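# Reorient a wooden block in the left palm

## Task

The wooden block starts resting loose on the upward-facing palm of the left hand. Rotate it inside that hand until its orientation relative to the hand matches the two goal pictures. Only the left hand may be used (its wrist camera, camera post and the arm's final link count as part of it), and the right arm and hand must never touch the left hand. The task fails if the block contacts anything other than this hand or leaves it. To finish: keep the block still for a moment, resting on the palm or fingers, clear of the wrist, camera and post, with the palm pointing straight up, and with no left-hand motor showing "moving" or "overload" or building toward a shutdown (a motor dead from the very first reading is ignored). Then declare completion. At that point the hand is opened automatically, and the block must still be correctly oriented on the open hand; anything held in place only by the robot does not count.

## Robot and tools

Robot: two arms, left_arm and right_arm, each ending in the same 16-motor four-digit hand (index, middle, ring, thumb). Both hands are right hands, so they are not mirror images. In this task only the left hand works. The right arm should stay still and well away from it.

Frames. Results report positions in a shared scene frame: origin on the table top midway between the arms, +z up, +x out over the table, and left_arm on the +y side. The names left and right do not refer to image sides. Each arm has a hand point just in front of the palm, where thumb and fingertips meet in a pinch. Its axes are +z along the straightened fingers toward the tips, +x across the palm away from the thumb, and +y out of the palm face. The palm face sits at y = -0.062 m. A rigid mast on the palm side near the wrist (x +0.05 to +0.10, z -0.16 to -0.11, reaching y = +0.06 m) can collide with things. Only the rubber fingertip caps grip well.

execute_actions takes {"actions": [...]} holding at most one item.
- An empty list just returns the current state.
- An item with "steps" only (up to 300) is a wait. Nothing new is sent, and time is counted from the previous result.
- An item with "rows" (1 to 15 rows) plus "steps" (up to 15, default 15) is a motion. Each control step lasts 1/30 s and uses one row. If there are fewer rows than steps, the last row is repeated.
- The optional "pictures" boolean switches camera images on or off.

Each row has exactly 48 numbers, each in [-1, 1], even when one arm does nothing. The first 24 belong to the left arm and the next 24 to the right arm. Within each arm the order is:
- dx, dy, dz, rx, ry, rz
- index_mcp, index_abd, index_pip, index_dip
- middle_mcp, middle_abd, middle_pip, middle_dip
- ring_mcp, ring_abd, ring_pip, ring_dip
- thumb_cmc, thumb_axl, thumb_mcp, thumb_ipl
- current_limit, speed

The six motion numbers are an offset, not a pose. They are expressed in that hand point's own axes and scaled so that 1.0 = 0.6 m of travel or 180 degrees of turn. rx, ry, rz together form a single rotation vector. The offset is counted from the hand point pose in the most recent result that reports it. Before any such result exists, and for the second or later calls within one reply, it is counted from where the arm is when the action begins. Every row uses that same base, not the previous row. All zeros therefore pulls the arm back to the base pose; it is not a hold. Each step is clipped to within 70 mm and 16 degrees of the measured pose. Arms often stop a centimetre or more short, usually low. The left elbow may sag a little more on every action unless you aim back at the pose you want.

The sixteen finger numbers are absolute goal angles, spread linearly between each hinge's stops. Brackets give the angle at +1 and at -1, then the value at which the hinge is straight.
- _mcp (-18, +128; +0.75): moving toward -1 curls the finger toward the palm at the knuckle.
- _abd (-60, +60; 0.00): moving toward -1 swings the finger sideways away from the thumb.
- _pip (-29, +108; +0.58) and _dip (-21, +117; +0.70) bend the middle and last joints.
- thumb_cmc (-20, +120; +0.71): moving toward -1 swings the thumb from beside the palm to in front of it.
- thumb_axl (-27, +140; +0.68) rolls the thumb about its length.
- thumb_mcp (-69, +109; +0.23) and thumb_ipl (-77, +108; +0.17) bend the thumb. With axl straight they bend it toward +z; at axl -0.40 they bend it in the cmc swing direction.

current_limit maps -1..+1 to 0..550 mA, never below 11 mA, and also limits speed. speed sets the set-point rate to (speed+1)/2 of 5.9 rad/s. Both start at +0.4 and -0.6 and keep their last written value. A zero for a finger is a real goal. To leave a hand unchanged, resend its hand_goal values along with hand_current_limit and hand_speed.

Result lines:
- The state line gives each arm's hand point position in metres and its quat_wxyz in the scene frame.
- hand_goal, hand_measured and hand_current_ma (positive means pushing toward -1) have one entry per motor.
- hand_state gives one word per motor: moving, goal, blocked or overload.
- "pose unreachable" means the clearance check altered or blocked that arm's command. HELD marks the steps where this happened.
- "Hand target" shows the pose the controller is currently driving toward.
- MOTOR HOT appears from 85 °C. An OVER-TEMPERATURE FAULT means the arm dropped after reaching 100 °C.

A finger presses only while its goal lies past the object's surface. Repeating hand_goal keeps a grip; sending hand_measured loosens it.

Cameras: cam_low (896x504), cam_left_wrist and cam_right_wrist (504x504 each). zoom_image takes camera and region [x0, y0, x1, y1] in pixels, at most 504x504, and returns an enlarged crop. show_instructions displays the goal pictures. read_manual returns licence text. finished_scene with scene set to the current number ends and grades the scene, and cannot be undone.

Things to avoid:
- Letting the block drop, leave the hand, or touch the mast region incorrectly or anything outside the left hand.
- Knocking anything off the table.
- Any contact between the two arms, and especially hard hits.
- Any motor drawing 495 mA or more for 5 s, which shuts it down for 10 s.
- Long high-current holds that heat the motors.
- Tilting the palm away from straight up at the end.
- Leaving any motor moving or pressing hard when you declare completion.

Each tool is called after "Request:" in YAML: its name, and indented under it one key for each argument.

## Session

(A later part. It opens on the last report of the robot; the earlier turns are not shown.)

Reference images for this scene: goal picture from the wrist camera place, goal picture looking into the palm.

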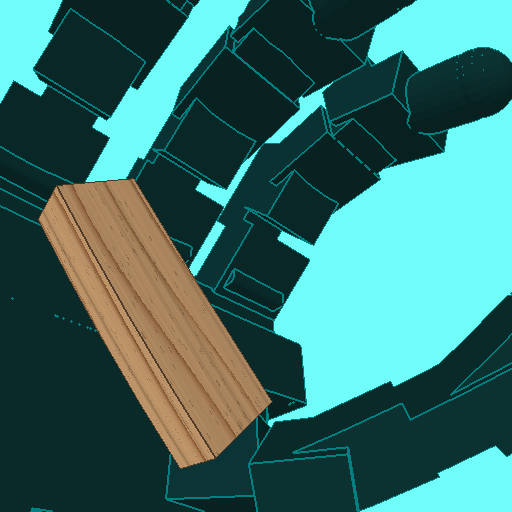

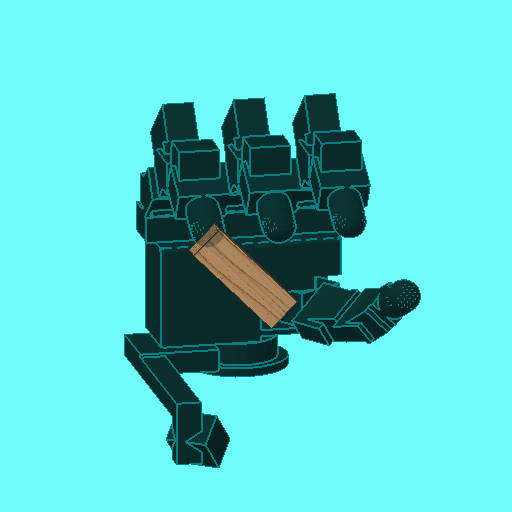

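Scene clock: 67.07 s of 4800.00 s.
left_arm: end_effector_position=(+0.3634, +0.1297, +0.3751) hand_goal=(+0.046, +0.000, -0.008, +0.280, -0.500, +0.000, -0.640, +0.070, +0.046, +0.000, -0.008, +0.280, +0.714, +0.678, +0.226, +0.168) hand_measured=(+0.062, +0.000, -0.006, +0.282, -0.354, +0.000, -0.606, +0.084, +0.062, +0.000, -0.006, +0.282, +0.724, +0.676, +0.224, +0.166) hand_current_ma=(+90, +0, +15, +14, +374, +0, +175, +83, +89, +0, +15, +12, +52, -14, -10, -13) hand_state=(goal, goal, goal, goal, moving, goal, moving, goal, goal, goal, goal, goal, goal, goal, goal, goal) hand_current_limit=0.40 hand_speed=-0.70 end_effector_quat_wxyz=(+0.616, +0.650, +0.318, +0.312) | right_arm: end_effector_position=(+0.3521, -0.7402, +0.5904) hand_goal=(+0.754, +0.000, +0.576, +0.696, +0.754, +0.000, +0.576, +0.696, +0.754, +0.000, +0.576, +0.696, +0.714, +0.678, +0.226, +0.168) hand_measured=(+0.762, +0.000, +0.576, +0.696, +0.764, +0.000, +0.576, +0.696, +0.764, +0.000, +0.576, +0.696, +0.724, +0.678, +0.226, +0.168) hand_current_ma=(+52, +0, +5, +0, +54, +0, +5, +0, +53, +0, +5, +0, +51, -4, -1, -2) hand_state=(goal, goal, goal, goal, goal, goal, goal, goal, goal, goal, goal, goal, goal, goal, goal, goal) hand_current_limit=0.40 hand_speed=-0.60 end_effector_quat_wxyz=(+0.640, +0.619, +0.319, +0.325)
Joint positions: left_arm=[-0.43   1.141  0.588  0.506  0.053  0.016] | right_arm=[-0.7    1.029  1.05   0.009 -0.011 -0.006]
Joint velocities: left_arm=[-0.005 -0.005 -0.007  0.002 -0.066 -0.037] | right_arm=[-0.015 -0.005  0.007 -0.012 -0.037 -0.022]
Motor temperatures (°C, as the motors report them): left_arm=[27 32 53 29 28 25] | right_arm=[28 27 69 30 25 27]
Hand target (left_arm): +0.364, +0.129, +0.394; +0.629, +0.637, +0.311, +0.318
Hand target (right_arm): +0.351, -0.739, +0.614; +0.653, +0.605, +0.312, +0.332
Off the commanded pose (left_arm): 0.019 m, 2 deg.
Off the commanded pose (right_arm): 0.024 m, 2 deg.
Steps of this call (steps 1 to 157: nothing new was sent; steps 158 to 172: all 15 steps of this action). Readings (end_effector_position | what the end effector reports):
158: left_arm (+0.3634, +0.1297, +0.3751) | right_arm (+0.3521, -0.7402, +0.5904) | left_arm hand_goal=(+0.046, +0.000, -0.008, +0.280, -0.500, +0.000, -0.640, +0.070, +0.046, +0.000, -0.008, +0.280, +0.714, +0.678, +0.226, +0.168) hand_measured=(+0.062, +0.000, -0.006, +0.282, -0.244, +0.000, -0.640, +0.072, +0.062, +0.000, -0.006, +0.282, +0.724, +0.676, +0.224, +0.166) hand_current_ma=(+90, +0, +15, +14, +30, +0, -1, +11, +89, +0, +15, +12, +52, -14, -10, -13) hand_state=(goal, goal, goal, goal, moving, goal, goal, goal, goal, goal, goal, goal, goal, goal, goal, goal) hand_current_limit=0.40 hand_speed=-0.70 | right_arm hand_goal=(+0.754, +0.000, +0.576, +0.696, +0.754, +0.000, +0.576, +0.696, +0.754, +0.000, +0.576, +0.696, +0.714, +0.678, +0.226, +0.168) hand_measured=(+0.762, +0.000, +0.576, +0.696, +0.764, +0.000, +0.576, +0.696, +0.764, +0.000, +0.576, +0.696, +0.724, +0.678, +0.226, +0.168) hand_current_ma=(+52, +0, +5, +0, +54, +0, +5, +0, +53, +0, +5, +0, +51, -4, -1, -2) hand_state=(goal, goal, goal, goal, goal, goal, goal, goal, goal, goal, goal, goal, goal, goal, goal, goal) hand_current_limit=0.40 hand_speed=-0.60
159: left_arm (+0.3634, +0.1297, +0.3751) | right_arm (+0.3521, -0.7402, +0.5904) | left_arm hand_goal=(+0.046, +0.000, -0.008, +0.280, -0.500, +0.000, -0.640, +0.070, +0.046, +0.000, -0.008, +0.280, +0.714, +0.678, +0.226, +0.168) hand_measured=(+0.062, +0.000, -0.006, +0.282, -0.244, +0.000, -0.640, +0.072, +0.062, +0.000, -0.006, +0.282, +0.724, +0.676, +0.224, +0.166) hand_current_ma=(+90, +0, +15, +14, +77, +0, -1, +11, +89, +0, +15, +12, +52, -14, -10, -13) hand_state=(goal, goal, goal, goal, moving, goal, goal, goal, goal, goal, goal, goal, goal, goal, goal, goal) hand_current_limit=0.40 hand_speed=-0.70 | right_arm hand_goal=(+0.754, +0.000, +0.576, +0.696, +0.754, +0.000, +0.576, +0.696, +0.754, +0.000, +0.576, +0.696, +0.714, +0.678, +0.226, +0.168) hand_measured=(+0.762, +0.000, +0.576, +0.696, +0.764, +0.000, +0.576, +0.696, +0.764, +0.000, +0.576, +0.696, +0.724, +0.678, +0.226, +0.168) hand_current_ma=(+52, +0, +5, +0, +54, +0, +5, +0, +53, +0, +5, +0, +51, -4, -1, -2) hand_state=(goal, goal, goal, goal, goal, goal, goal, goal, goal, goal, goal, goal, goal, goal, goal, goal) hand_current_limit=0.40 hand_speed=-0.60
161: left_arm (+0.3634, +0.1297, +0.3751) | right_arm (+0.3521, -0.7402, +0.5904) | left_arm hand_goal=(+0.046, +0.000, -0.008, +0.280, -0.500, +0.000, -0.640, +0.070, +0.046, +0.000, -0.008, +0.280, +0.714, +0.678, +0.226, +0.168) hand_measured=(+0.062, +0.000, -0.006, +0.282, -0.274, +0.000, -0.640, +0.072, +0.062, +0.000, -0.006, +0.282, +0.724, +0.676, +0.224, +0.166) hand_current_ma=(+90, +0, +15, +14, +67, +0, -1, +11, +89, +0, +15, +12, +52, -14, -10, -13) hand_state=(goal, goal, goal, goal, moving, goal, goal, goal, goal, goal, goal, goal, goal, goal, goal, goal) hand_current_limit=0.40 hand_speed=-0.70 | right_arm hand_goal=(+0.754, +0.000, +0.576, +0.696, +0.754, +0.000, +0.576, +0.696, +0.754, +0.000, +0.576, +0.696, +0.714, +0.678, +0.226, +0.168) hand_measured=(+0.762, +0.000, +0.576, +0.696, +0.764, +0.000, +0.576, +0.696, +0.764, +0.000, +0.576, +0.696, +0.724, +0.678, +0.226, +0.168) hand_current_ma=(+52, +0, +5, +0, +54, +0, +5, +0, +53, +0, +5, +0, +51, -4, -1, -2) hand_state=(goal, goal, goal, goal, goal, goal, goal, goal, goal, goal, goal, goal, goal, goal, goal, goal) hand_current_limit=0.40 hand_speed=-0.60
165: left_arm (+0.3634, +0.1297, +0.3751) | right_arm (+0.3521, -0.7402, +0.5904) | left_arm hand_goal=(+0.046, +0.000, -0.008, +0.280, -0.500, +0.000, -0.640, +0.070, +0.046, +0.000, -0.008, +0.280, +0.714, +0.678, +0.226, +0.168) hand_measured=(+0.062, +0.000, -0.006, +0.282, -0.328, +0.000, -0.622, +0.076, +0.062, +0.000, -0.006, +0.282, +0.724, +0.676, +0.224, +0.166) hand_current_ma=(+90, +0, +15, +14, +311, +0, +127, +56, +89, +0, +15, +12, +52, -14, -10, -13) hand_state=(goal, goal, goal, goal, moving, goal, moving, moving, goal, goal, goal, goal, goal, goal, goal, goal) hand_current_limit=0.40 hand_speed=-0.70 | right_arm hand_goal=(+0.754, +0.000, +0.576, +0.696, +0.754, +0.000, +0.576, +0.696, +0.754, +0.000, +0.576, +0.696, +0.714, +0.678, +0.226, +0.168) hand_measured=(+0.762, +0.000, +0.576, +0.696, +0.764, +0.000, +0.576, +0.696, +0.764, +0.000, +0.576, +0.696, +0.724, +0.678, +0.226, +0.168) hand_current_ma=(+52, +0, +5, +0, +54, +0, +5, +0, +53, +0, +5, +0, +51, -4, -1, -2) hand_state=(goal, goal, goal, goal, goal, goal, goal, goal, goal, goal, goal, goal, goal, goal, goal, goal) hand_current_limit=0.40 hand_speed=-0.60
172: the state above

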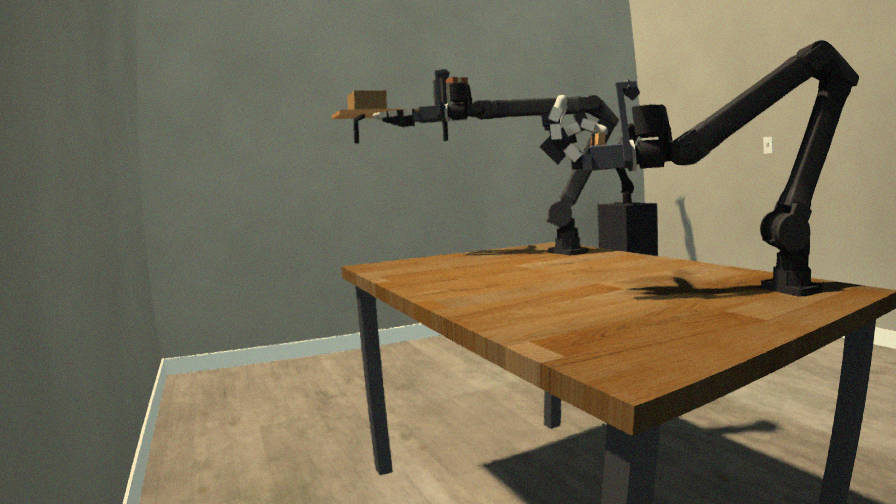

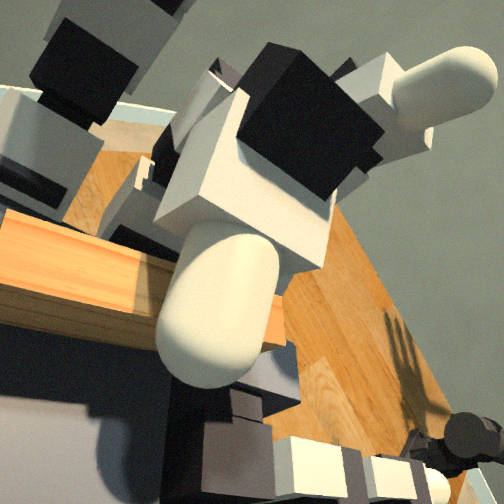

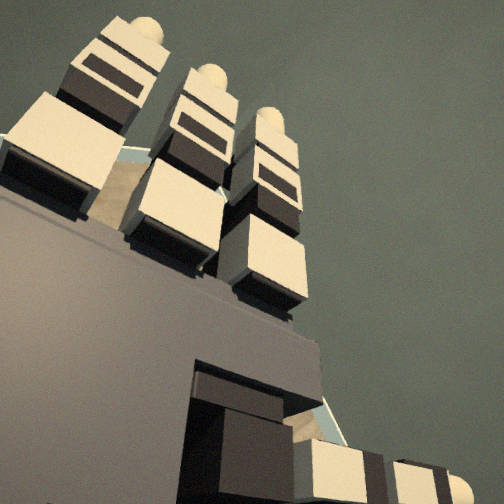

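Request:
execute_actions:
  actions:
    - {"rows": [[0, 0.0315, 0, -0.0135, 0, 0, 0.046, 0, -0.008, 0.28, -0.65, 0, -0.42, 0.07, 0.046, 0, -0.008, 0.28, 0.714, 0.678, 0.226, 0.168, 0.4, -0.8, 0, 0.04, 0, -0.0135, 0, 0, 0.754, 0, 0.576, 0.696, 0.754, 0, 0.576, 0.696, 0.754, 0, 0.576, 0.696, 0.714, 0.678, 0.226, 0.168, 0.4, -0.6]], "steps": 15}
  pictures: false

Request:
execute_actions:
  actions:
    - {"steps": 10}

Scene clock: 75.33 s of 4800.00 s.
left_arm: end_effector_position=(+0.3634, +0.1297, +0.3751) hand_goal=(+0.046, +0.000, -0.008, +0.280, -0.650, +0.000, -0.420, +0.070, +0.046, +0.000, -0.008, +0.280, +0.714, +0.678, +0.226, +0.168) hand_measured=(+0.062, +0.000, -0.006, +0.282, -0.562, +0.000, -0.436, +0.076, +0.062, +0.000, -0.006, +0.282, +0.724, +0.676, +0.224, +0.166) hand_current_ma=(+90, +0, +15, +14, +32, +0, -42, +13, +89, +0, +15, +12, +52, -14, -10, -13) hand_state=(goal, goal, goal, goal, moving, goal, moving, moving, goal, goal, goal, goal, goal, goal, goal, goal) hand_current_limit=0.40 hand_speed=-0.80 end_effector_quat_wxyz=(+0.616, +0.650, +0.318, +0.312) | right_arm: end_effector_position=(+0.3521, -0.7402, +0.5904) hand_goal=(+0.754, +0.000, +0.576, +0.696, +0.754, +0.000, +0.576, +0.696, +0.754, +0.000, +0.576, +0.696, +0.714, +0.678, +0.226, +0.168) hand_measured=(+0.762, +0.000, +0.576, +0.696, +0.764, +0.000, +0.576, +0.696, +0.764, +0.000, +0.576, +0.696, +0.724, +0.678, +0.226, +0.168) hand_current_ma=(+52, +0, +5, +0, +54, +0, +5, +0, +53, +0, +5, +0, +51, -4, -1, -2) hand_state=(goal, goal, goal, goal, goal, goal, goal, goal, goal, goal, goal, goal, goal, goal, goal, goal) hand_current_limit=0.40 hand_speed=-0.60 end_effector_quat_wxyz=(+0.640, +0.619, +0.319, +0.325)
Joint positions: left_arm=[-0.43   1.141  0.588  0.506  0.053  0.016] | right_arm=[-0.7    1.029  1.05   0.009 -0.011 -0.006]
Joint velocities: left_arm=[-0.005 -0.015 -0.012 -0.012 -0.007 -0.007] | right_arm=[ 0.005 -0.005  0.012 -0.007  0.037 -0.022]
Motor temperatures (°C, as the motors report them): left_arm=[27 32 53 29 28 25] | right_arm=[28 27 69 30 25 27]
Hand target (left_arm): +0.364, +0.129, +0.394; +0.629, +0.637, +0.311, +0.318
Hand target (right_arm): +0.351, -0.739, +0.614; +0.653, +0.605, +0.312, +0.332
Off the commanded pose (left_arm): 0.019 m, 2 deg.
Off the commanded pose (right_arm): 0.024 m, 2 deg.
Steps of this call (steps 1 to 233: nothing new was sent; steps 234 to 248: all 15 steps of this action). Readings (end_effector_position | what the end effector reports):
234: left_arm (+0.3634, +0.1297, +0.3751) | right_arm (+0.3521, -0.7402, +0.5904) | left_arm hand_goal=(+0.046, +0.000, -0.008, +0.280, -0.650, +0.000, -0.420, +0.070, +0.046, +0.000, -0.008, +0.280, +0.714, +0.678, +0.226, +0.168) hand_measured=(+0.062, +0.000, -0.006, +0.282, -0.360, +0.000, -0.604, +0.084, +0.062, +0.000, -0.006, +0.282, +0.724, +0.676, +0.224, +0.166) hand_current_ma=(+90, +0, +15, +14, +385, +0, +184, +88, +89, +0, +15, +12, +52, -14, -10, -13) hand_state=(goal, goal, goal, goal, moving, goal, moving, goal, goal, goal, goal, goal, goal, goal, goal, goal) hand_current_limit=0.40 hand_speed=-0.80 | right_arm hand_goal=(+0.754, +0.000, +0.576, +0.696, +0.754, +0.000, +0.576, +0.696, +0.754, +0.000, +0.576, +0.696, +0.714, +0.678, +0.226, +0.168) hand_measured=(+0.762, +0.000, +0.576, +0.696, +0.764, +0.000, +0.576, +0.696, +0.764, +0.000, +0.576, +0.696, +0.724, +0.678, +0.226, +0.168) hand_current_ma=(+52, +0, +5, +0, +54, +0, +5, +0, +53, +0, +5, +0, +51, -4, -1, -2) hand_state=(goal, goal, goal, goal, goal, goal, goal, goal, goal, goal, goal, goal, goal, goal, goal, goal) hand_current_limit=0.40 hand_speed=-0.60
235: left_arm (+0.3634, +0.1297, +0.3751) | right_arm (+0.3521, -0.7402, +0.5904) | left_arm hand_goal=(+0.046, +0.000, -0.008, +0.280, -0.650, +0.000, -0.420, +0.070, +0.046, +0.000, -0.008, +0.280, +0.714, +0.678, +0.226, +0.168) hand_measured=(+0.062, +0.000, -0.006, +0.282, -0.360, +0.000, -0.604, +0.084, +0.062, +0.000, -0.006, +0.282, +0.724, +0.676, +0.224, +0.166) hand_current_ma=(+90, +0, +15, +14, +384, +0, +155, +88, +89, +0, +15, +12, +52, -14, -10, -13) hand_state=(goal, goal, goal, goal, blocked, goal, moving, goal, goal, goal, goal, goal, goal, goal, goal, goal) hand_current_limit=0.40 hand_speed=-0.80 | right_arm hand_goal=(+0.754, +0.000, +0.576, +0.696, +0.754, +0.000, +0.576, +0.696, +0.754, +0.000, +0.576, +0.696, +0.714, +0.678, +0.226, +0.168) hand_measured=(+0.762, +0.000, +0.576, +0.696, +0.764, +0.000, +0.576, +0.696, +0.764, +0.000, +0.576, +0.696, +0.724, +0.678, +0.226, +0.168) hand_current_ma=(+52, +0, +5, +0, +54, +0, +5, +0, +53, +0, +5, +0, +51, -4, -1, -2) hand_state=(goal, goal, goal, goal, goal, goal, goal, goal, goal, goal, goal, goal, goal, goal, goal, goal) hand_current_limit=0.40 hand_speed=-0.60
237: left_arm (+0.3634, +0.1297, +0.3751) | right_arm (+0.3521, -0.7402, +0.5904) | left_arm hand_goal=(+0.046, +0.000, -0.008, +0.280, -0.650, +0.000, -0.420, +0.070, +0.046, +0.000, -0.008, +0.280, +0.714, +0.678, +0.226, +0.168) hand_measured=(+0.062, +0.000, -0.006, +0.282, -0.372, +0.000, -0.590, +0.084, +0.062, +0.000, -0.006, +0.282, +0.724, +0.676, +0.224, +0.166) hand_current_ma=(+90, +0, +15, +14, +254, +0, +82, +88, +89, +0, +15, +12, +52, -14, -10, -13) hand_state=(goal, goal, goal, goal, moving, goal, moving, goal, goal, goal, goal, goal, goal, goal, goal, goal) hand_current_limit=0.40 hand_speed=-0.80 | right_arm hand_goal=(+0.754, +0.000, +0.576, +0.696, +0.754, +0.000, +0.576, +0.696, +0.754, +0.000, +0.576, +0.696, +0.714, +0.678, +0.226, +0.168) hand_measured=(+0.762, +0.000, +0.576, +0.696, +0.764, +0.000, +0.576, +0.696, +0.764, +0.000, +0.576, +0.696, +0.724, +0.678, +0.226, +0.168) hand_current_ma=(+52, +0, +5, +0, +54, +0, +5, +0, +53, +0, +5, +0, +51, -4, -1, -2) hand_state=(goal, goal, goal, goal, goal, goal, goal, goal, goal, goal, goal, goal, goal, goal, goal, goal) hand_current_limit=0.40 hand_speed=-0.60
241: left_arm (+0.3634, +0.1297, +0.3751) | right_arm (+0.3521, -0.7402, +0.5904) | left_arm hand_goal=(+0.046, +0.000, -0.008, +0.280, -0.650, +0.000, -0.420, +0.070, +0.046, +0.000, -0.008, +0.280, +0.714, +0.678, +0.226, +0.168) hand_measured=(+0.062, +0.000, -0.006, +0.282, -0.438, +0.000, -0.542, +0.080, +0.062, +0.000, -0.006, +0.282, +0.724, +0.676, +0.224, +0.166) hand_current_ma=(+90, +0, +15, +14, +189, +0, +25, +55, +89, +0, +15, +12, +52, -14, -10, -13) hand_state=(goal, goal, goal, goal, moving, goal, moving, moving, goal, goal, goal, goal, goal, goal, goal, goal) hand_current_limit=0.40 hand_speed=-0.80 | right_arm hand_goal=(+0.754, +0.000, +0.576, +0.696, +0.754, +0.000, +0.576, +0.696, +0.754, +0.000, +0.576, +0.696, +0.714, +0.678, +0.226, +0.168) hand_measured=(+0.762, +0.000, +0.576, +0.696, +0.764, +0.000, +0.576, +0.696, +0.764, +0.000, +0.576, +0.696, +0.724, +0.678, +0.226, +0.168) hand_current_ma=(+52, +0, +5, +0, +54, +0, +5, +0, +53, +0, +5, +0, +51, -4, -1, -2) hand_state=(goal, goal, goal, goal, goal, goal, goal, goal, goal, goal, goal, goal, goal, goal, goal, goal) hand_current_limit=0.40 hand_speed=-0.60
248: the state above

Scene clock: 75.67 s of 4800.00 s.
left_arm: end_effector_position=(+0.3634, +0.1297, +0.3751) hand_goal=(+0.046, +0.000, -0.008, +0.280, -0.650, +0.000, -0.420, +0.070, +0.046, +0.000, -0.008, +0.280, +0.714, +0.678, +0.226, +0.168) hand_measured=(+0.062, +0.000, -0.006, +0.282, -0.650, +0.000, -0.428, +0.072, +0.062, +0.000, -0.006, +0.282, +0.724, +0.676, +0.224, +0.166) hand_current_ma=(+90, +0, +15, +14, -4, +0, -42, +11, +89, +0, +15, +12, +52, -14, -10, -13) hand_state=(goal, goal, goal, goal, goal, goal, goal, goal, goal, goal, goal, goal, goal, goal, goal, goal) hand_current_limit=0.40 hand_speed=-0.80 end_effector_quat_wxyz=(+0.616, +0.650, +0.318, +0.312) | right_arm: end_effector_position=(+0.3521, -0.7402, +0.5904) hand_goal=(+0.754, +0.000, +0.576, +0.696, +0.754, +0.000, +0.576, +0.696, +0.754, +0.000, +0.576, +0.696, +0.714, +0.678, +0.226, +0.168) hand_measured=(+0.762, +0.000, +0.576, +0.696, +0.764, +0.000, +0.576, +0.696, +0.764, +0.000, +0.576, +0.696, +0.724, +0.678, +0.226, +0.168) hand_current_ma=(+52, +0, +5, +0, +54, +0, +5, +0, +53, +0, +5, +0, +51, -4, -1, -2) hand_state=(goal, goal, goal, goal, goal, goal, goal, goal, goal, goal, goal, goal, goal, goal, goal, goal) hand_current_limit=0.40 hand_speed=-0.60 end_effector_quat_wxyz=(+0.640, +0.619, +0.319, +0.325)
Joint positions: left_arm=[-0.43   1.141  0.588  0.506  0.053  0.016] | right_arm=[-0.7    1.029  1.05   0.009 -0.011 -0.006]
Joint velocities: left_arm=[-0.005 -0.005  0.012  0.007 -0.081 -0.022] | right_arm=[ 0.005 -0.005 -0.002 -0.012 -0.037 -0.051]
Motor temperatures (°C, as the motors report them): left_arm=[27 32 53 29 28 25] | right_arm=[28 27 69 30 25 27]
Hand target (left_arm): +0.364, +0.129, +0.394; +0.629, +0.637, +0.311, +0.318
Hand target (right_arm): +0.351, -0.739, +0.614; +0.653, +0.605, +0.312, +0.332
Off the commanded pose (left_arm): 0.019 m, 2 deg.
Off the commanded pose (right_arm): 0.024 m, 2 deg.
Steps of this call (steps 1 to 10: nothing new was sent). Readings (end_effector_position | what the end effector reports):
1: left_arm (+0.3634, +0.1297, +0.3751) | right_arm (+0.3521, -0.7402, +0.5904) | left_arm hand_goal=(+0.046, +0.000, -0.008, +0.280, -0.650, +0.000, -0.420, +0.070, +0.046, +0.000, -0.008, +0.280, +0.714, +0.678, +0.226, +0.168) hand_measured=(+0.062, +0.000, -0.006, +0.282, -0.586, +0.000, -0.430, +0.074, +0.062, +0.000, -0.006, +0.282, +0.724, +0.676, +0.224, +0.166) hand_current_ma=(+90, +0, +15, +14, +20, +0, -40, +11, +89, +0, +15, +12, +52, -14, -10, -13) hand_state=(goal, goal, goal, goal, moving, goal, moving, moving, goal, goal, goal, goal, goal, goal, goal, goal) hand_current_limit=0.40 hand_speed=-0.80 | right_arm hand_goal=(+0.754, +0.000, +0.576, +0.696, +0.754, +0.000, +0.576, +0.696, +0.754, +0.000, +0.576, +0.696, +0.714, +0.678, +0.226, +0.168) hand_measured=(+0.762, +0.000, +0.576, +0.696, +0.764, +0.000, +0.576, +0.696, +0.764, +0.000, +0.576, +0.696, +0.724, +0.678, +0.226, +0.168) hand_current_ma=(+52, +0, +5, +0, +54, +0, +5, +0, +53, +0, +5, +0, +51, -4, -1, -2) hand_state=(goal, goal, goal, goal, goal, goal, goal, goal, goal, goal, goal, goal, goal, goal, goal, goal) hand_current_limit=0.40 hand_speed=-0.60
2: left_arm (+0.3634, +0.1297, +0.3751) | right_arm (+0.3521, -0.7402, +0.5904) | left_arm hand_goal=(+0.046, +0.000, -0.008, +0.280, -0.650, +0.000, -0.420, +0.070, +0.046, +0.000, -0.008, +0.280, +0.714, +0.678, +0.226, +0.168) hand_measured=(+0.062, +0.000, -0.006, +0.282, -0.604, +0.000, -0.428, +0.072, +0.062, +0.000, -0.006, +0.282, +0.724, +0.676, +0.224, +0.166) hand_current_ma=(+90, +0, +15, +14, +20, +0, -43, +11, +89, +0, +15, +12, +52, -14, -10, -13) hand_state=(goal, goal, goal, goal, moving, goal, moving, moving, goal, goal, goal, goal, goal, goal, goal, goal) hand_current_limit=0.40 hand_speed=-0.80 | right_arm hand_goal=(+0.754, +0.000, +0.576, +0.696, +0.754, +0.000, +0.576, +0.696, +0.754, +0.000, +0.576, +0.696, +0.714, +0.678, +0.226, +0.168) hand_measured=(+0.762, +0.000, +0.576, +0.696, +0.764, +0.000, +0.576, +0.696, +0.764, +0.000, +0.576, +0.696, +0.724, +0.678, +0.226, +0.168) hand_current_ma=(+52, +0, +5, +0, +54, +0, +5, +0, +53, +0, +5, +0, +51, -4, -1, -2) hand_state=(goal, goal, goal, goal, goal, goal, goal, goal, goal, goal, goal, goal, goal, goal, goal, goal) hand_current_limit=0.40 hand_speed=-0.60
4: left_arm (+0.3634, +0.1297, +0.3751) | right_arm (+0.3521, -0.7402, +0.5904) | left_arm hand_goal=(+0.046, +0.000, -0.008, +0.280, -0.650, +0.000, -0.420, +0.070, +0.046, +0.000, -0.008, +0.280, +0.714, +0.678, +0.226, +0.168) hand_measured=(+0.062, +0.000, -0.006, +0.282, -0.638, +0.000, -0.428, +0.072, +0.062, +0.000, -0.006, +0.282, +0.724, +0.676, +0.224, +0.166) hand_current_ma=(+90, +0, +15, +14, -11, +0, -43, +11, +89, +0, +15, +12, +52, -14, -10, -13) hand_state=(goal, goal, goal, goal, moving, goal, goal, goal, goal, goal, goal, goal, goal, goal, goal, goal) hand_current_limit=0.40 hand_speed=-0.80 | right_arm hand_goal=(+0.754, +0.000, +0.576, +0.696, +0.754, +0.000, +0.576, +0.696, +0.754, +0.000, +0.576, +0.696, +0.714, +0.678, +0.226, +0.168) hand_measured=(+0.762, +0.000, +0.576, +0.696, +0.764, +0.000, +0.576, +0.696, +0.764, +0.000, +0.576, +0.696, +0.724, +0.678, +0.226, +0.168) hand_current_ma=(+52, +0, +5, +0, +54, +0, +5, +0, +53, +0, +5, +0, +51, -4, -1, -2) hand_state=(goal, goal, goal, goal, goal, goal, goal, goal, goal, goal, goal, goal, goal, goal, goal, goal) hand_current_limit=0.40 hand_speed=-0.60
8: left_arm (+0.3634, +0.1297, +0.3751) | right_arm (+0.3521, -0.7402, +0.5904) | left_arm hand_goal=(+0.046, +0.000, -0.008, +0.280, -0.650, +0.000, -0.420, +0.070, +0.046, +0.000, -0.008, +0.280, +0.714, +0.678, +0.226, +0.168) hand_measured=(+0.062, +0.000, -0.006, +0.282, -0.650, +0.000, -0.428, +0.072, +0.062, +0.000, -0.006, +0.282, +0.724, +0.676, +0.224, +0.166) hand_current_ma=(+90, +0, +15, +14, -4, +0, -42, +11, +89, +0, +15, +12, +52, -14, -10, -13) hand_state=(goal, goal, goal, goal, goal, goal, goal, goal, goal, goal, goal, goal, goal, goal, goal, goal) hand_current_limit=0.40 hand_speed=-0.80 | right_arm hand_goal=(+0.754, +0.000, +0.576, +0.696, +0.754, +0.000, +0.576, +0.696, +0.754, +0.000, +0.576, +0.696, +0.714, +0.678, +0.226, +0.168) hand_measured=(+0.762, +0.000, +0.576, +0.696, +0.764, +0.000, +0.576, +0.696, +0.764, +0.000, +0.576, +0.696, +0.724, +0.678, +0.226, +0.168) hand_current_ma=(+52, +0, +5, +0, +54, +0, +5, +0, +53, +0, +5, +0, +51, -4, -1, -2) hand_state=(goal, goal, goal, goal, goal, goal, goal, goal, goal, goal, goal, goal, goal, goal, goal, goal) hand_current_limit=0.40 hand_speed=-0.60
10: the state above

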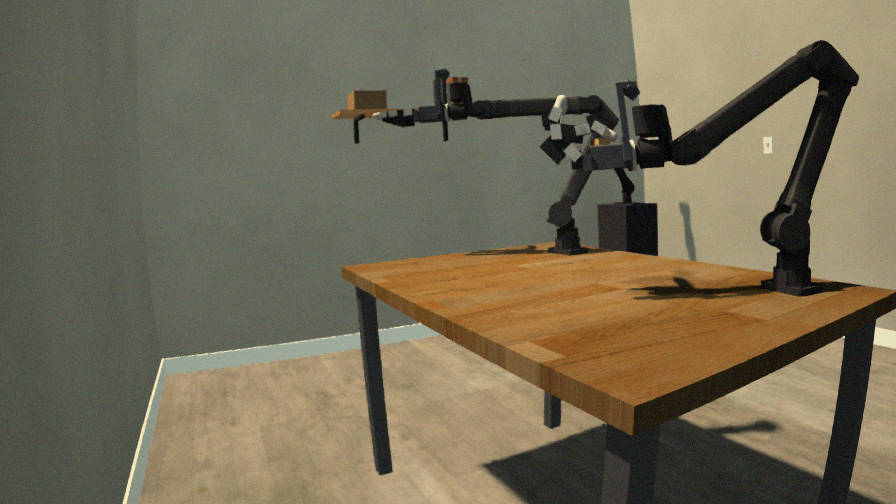

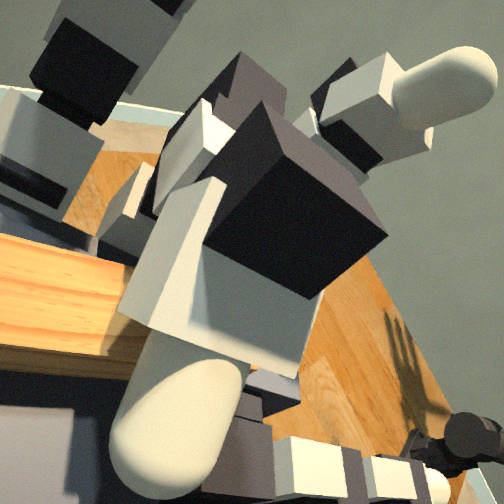

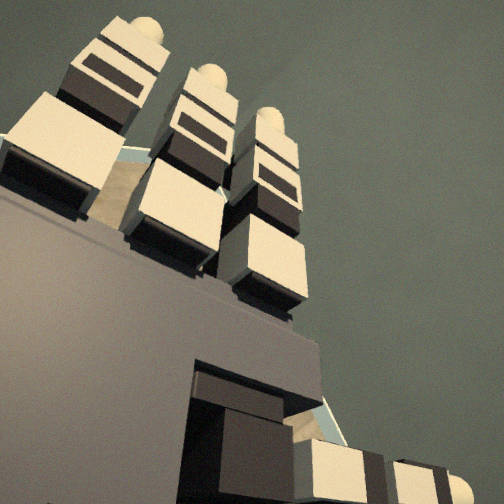

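Request:
execute_actions:
  actions: []

Scene clock: 88.53 s of 4800.00 s.
left_arm: end_effector_position=(+0.3634, +0.1297, +0.3751) hand_goal=(+0.046, +0.000, -0.008, +0.280, -0.650, +0.000, -0.420, +0.070, +0.046, +0.000, -0.008, +0.280, +0.714, +0.678, +0.226, +0.168) hand_measured=(+0.062, +0.000, -0.006, +0.282, -0.650, +0.000, -0.428, +0.072, +0.062, +0.000, -0.006, +0.282, +0.724, +0.676, +0.224, +0.166) hand_current_ma=(+90, +0, +15, +14, -4, +0, -42, +11, +89, +0, +15, +12, +52, -14, -10, -13) hand_state=(goal, goal, goal, goal, goal, goal, goal, goal, goal, goal, goal, goal, goal, goal, goal, goal) hand_current_limit=0.40 hand_speed=-0.80 end_effector_quat_wxyz=(+0.616, +0.650, +0.318, +0.312) | right_arm: end_effector_position=(+0.3521, -0.7402, +0.5904) hand_goal=(+0.754, +0.000, +0.576, +0.696, +0.754, +0.000, +0.576, +0.696, +0.754, +0.000, +0.576, +0.696, +0.714, +0.678, +0.226, +0.168) hand_measured=(+0.762, +0.000, +0.576, +0.696, +0.764, +0.000, +0.576, +0.696, +0.764, +0.000, +0.576, +0.696, +0.724, +0.678, +0.226, +0.168) hand_current_ma=(+52, +0, +5, +0, +54, +0, +5, +0, +53, +0, +5, +0, +51, -4, -1, -2) hand_state=(goal, goal, goal, goal, goal, goal, goal, goal, goal, goal, goal, goal, goal, goal, goal, goal) hand_current_limit=0.40 hand_speed=-0.60 end_effector_quat_wxyz=(+0.640, +0.619, +0.319, +0.325)
Joint positions: left_arm=[-0.43   1.141  0.588  0.506  0.053  0.016] | right_arm=[-0.7    1.029  1.05   0.009 -0.011 -0.006]
Joint velocities: left_arm=[ 0.005  0.005 -0.002  0.017  0.007  0.037] | right_arm=[ 0.005 -0.015  0.022 -0.007  0.007 -0.037]
Motor temperatures (°C, as the motors report them): left_arm=[27 32 53 29 28 25] | right_arm=[28 27 70 30 25 27]
Hand target (left_arm): +0.364, +0.129, +0.394; +0.629, +0.637, +0.311, +0.318
Hand target (right_arm): +0.351, -0.739, +0.614; +0.653, +0.605, +0.312, +0.332
Off the commanded pose (left_arm): 0.019 m, 2 deg.
Off the commanded pose (right_arm): 0.024 m, 2 deg.
Steps of this call (steps 1 to 386: nothing new was sent). Readings (end_effector_position | what the end effector reports):
1: left_arm (+0.3634, +0.1297, +0.3751) | right_arm (+0.3521, -0.7402, +0.5904) | left_arm hand_goal=(+0.046, +0.000, -0.008, +0.280, -0.650, +0.000, -0.420, +0.070, +0.046, +0.000, -0.008, +0.280, +0.714, +0.678, +0.226, +0.168) hand_measured=(+0.062, +0.000, -0.006, +0.282, -0.650, +0.000, -0.428, +0.072, +0.062, +0.000, -0.006, +0.282, +0.724, +0.676, +0.224, +0.166) hand_current_ma=(+90, +0, +15, +14, -4, +0, -42, +11, +89, +0, +15, +12, +52, -14, -10, -13) hand_state=(goal, goal, goal, goal, goal, goal, goal, goal, goal, goal, goal, goal, goal, goal, goal, goal) hand_current_limit=0.40 hand_speed=-0.80 | right_arm hand_goal=(+0.754, +0.000, +0.576, +0.696, +0.754, +0.000, +0.576, +0.696, +0.754, +0.000, +0.576, +0.696, +0.714, +0.678, +0.226, +0.168) hand_measured=(+0.762, +0.000, +0.576, +0.696, +0.764, +0.000, +0.576, +0.696, +0.764, +0.000, +0.576, +0.696, +0.724, +0.678, +0.226, +0.168) hand_current_ma=(+52, +0, +5, +0, +54, +0, +5, +0, +53, +0, +5, +0, +51, -4, -1, -2) hand_state=(goal, goal, goal, goal, goal, goal, goal, goal, goal, goal, goal, goal, goal, goal, goal, goal) hand_current_limit=0.40 hand_speed=-0.60
2: left_arm (+0.3634, +0.1297, +0.3751) | right_arm (+0.3521, -0.7402, +0.5904) | left_arm hand_goal=(+0.046, +0.000, -0.008, +0.280, -0.650, +0.000, -0.420, +0.070, +0.046, +0.000, -0.008, +0.280, +0.714, +0.678, +0.226, +0.168) hand_measured=(+0.062, +0.000, -0.006, +0.282, -0.650, +0.000, -0.428, +0.072, +0.062, +0.000, -0.006, +0.282, +0.724, +0.676, +0.224, +0.166) hand_current_ma=(+90, +0, +15, +14, -4, +0, -42, +11, +89, +0, +15, +12, +52, -14, -10, -13) hand_state=(goal, goal, goal, goal, goal, goal, goal, goal, goal, goal, goal, goal, goal, goal, goal, goal) hand_current_limit=0.40 hand_speed=-0.80 | right_arm hand_goal=(+0.754, +0.000, +0.576, +0.696, +0.754, +0.000, +0.576, +0.696, +0.754, +0.000, +0.576, +0.696, +0.714, +0.678, +0.226, +0.168) hand_measured=(+0.762, +0.000, +0.576, +0.696, +0.764, +0.000, +0.576, +0.696, +0.764, +0.000, +0.576, +0.696, +0.724, +0.678, +0.226, +0.168) hand_current_ma=(+52, +0, +5, +0, +54, +0, +5, +0, +53, +0, +5, +0, +51, -4, -1, -2) hand_state=(goal, goal, goal, goal, goal, goal, goal, goal, goal, goal, goal, goal, goal, goal, goal, goal) hand_current_limit=0.40 hand_speed=-0.60
4: left_arm (+0.3634, +0.1297, +0.3751) | right_arm (+0.3521, -0.7402, +0.5904) | left_arm hand_goal=(+0.046, +0.000, -0.008, +0.280, -0.650, +0.000, -0.420, +0.070, +0.046, +0.000, -0.008, +0.280, +0.714, +0.678, +0.226, +0.168) hand_measured=(+0.062, +0.000, -0.006, +0.282, -0.650, +0.000, -0.428, +0.072, +0.062, +0.000, -0.006, +0.282, +0.724, +0.676, +0.224, +0.166) hand_current_ma=(+90, +0, +15, +14, -4, +0, -42, +11, +89, +0, +15, +12, +52, -14, -10, -13) hand_state=(goal, goal, goal, goal, goal, goal, goal, goal, goal, goal, goal, goal, goal, goal, goal, goal) hand_current_limit=0.40 hand_speed=-0.80 | right_arm hand_goal=(+0.754, +0.000, +0.576, +0.696, +0.754, +0.000, +0.576, +0.696, +0.754, +0.000, +0.576, +0.696, +0.714, +0.678, +0.226, +0.168) hand_measured=(+0.762, +0.000, +0.576, +0.696, +0.764, +0.000, +0.576, +0.696, +0.764, +0.000, +0.576, +0.696, +0.724, +0.678, +0.226, +0.168) hand_current_ma=(+52, +0, +5, +0, +54, +0, +5, +0, +53, +0, +5, +0, +51, -4, -1, -2) hand_state=(goal, goal, goal, goal, goal, goal, goal, goal, goal, goal, goal, goal, goal, goal, goal, goal) hand_current_limit=0.40 hand_speed=-0.60
8: left_arm (+0.3634, +0.1297, +0.3751) | right_arm (+0.3521, -0.7402, +0.5904) | left_arm hand_goal=(+0.046, +0.000, -0.008, +0.280, -0.650, +0.000, -0.420, +0.070, +0.046, +0.000, -0.008, +0.280, +0.714, +0.678, +0.226, +0.168) hand_measured=(+0.062, +0.000, -0.006, +0.282, -0.650, +0.000, -0.428, +0.072, +0.062, +0.000, -0.006, +0.282, +0.724, +0.676, +0.224, +0.166) hand_current_ma=(+90, +0, +15, +14, -4, +0, -42, +11, +89, +0, +15, +12, +52, -14, -10, -13) hand_state=(goal, goal, goal, goal, goal, goal, goal, goal, goal, goal, goal, goal, goal, goal, goal, goal) hand_current_limit=0.40 hand_speed=-0.80 | right_arm hand_goal=(+0.754, +0.000, +0.576, +0.696, +0.754, +0.000, +0.576, +0.696, +0.754, +0.000, +0.576, +0.696, +0.714, +0.678, +0.226, +0.168) hand_measured=(+0.762, +0.000, +0.576, +0.696, +0.764, +0.000, +0.576, +0.696, +0.764, +0.000, +0.576, +0.696, +0.724, +0.678, +0.226, +0.168) hand_current_ma=(+52, +0, +5, +0, +54, +0, +5, +0, +53, +0, +5, +0, +51, -4, -1, -2) hand_state=(goal, goal, goal, goal, goal, goal, goal, goal, goal, goal, goal, goal, goal, goal, goal, goal) hand_current_limit=0.40 hand_speed=-0.60
386: the state above

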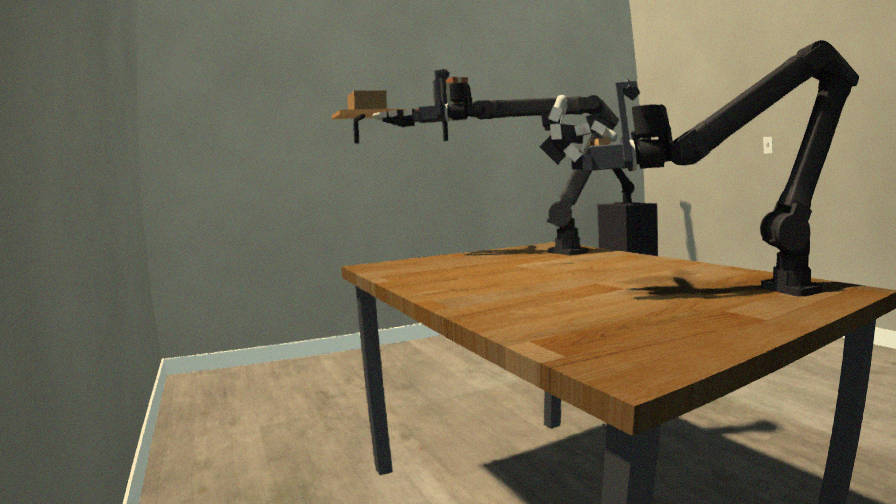

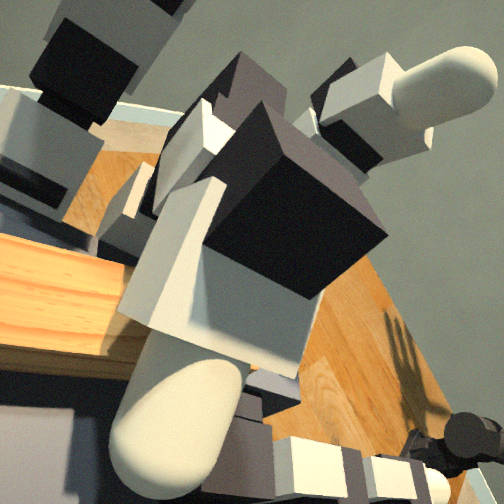

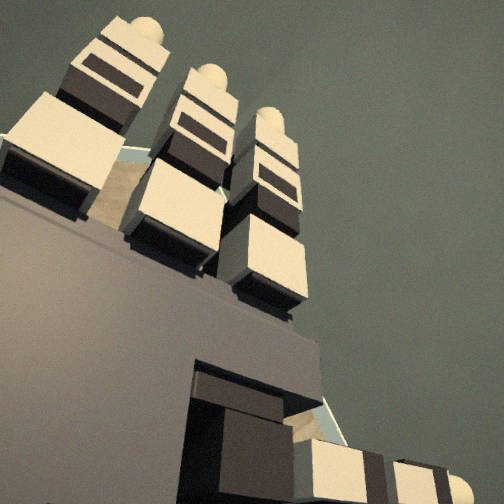

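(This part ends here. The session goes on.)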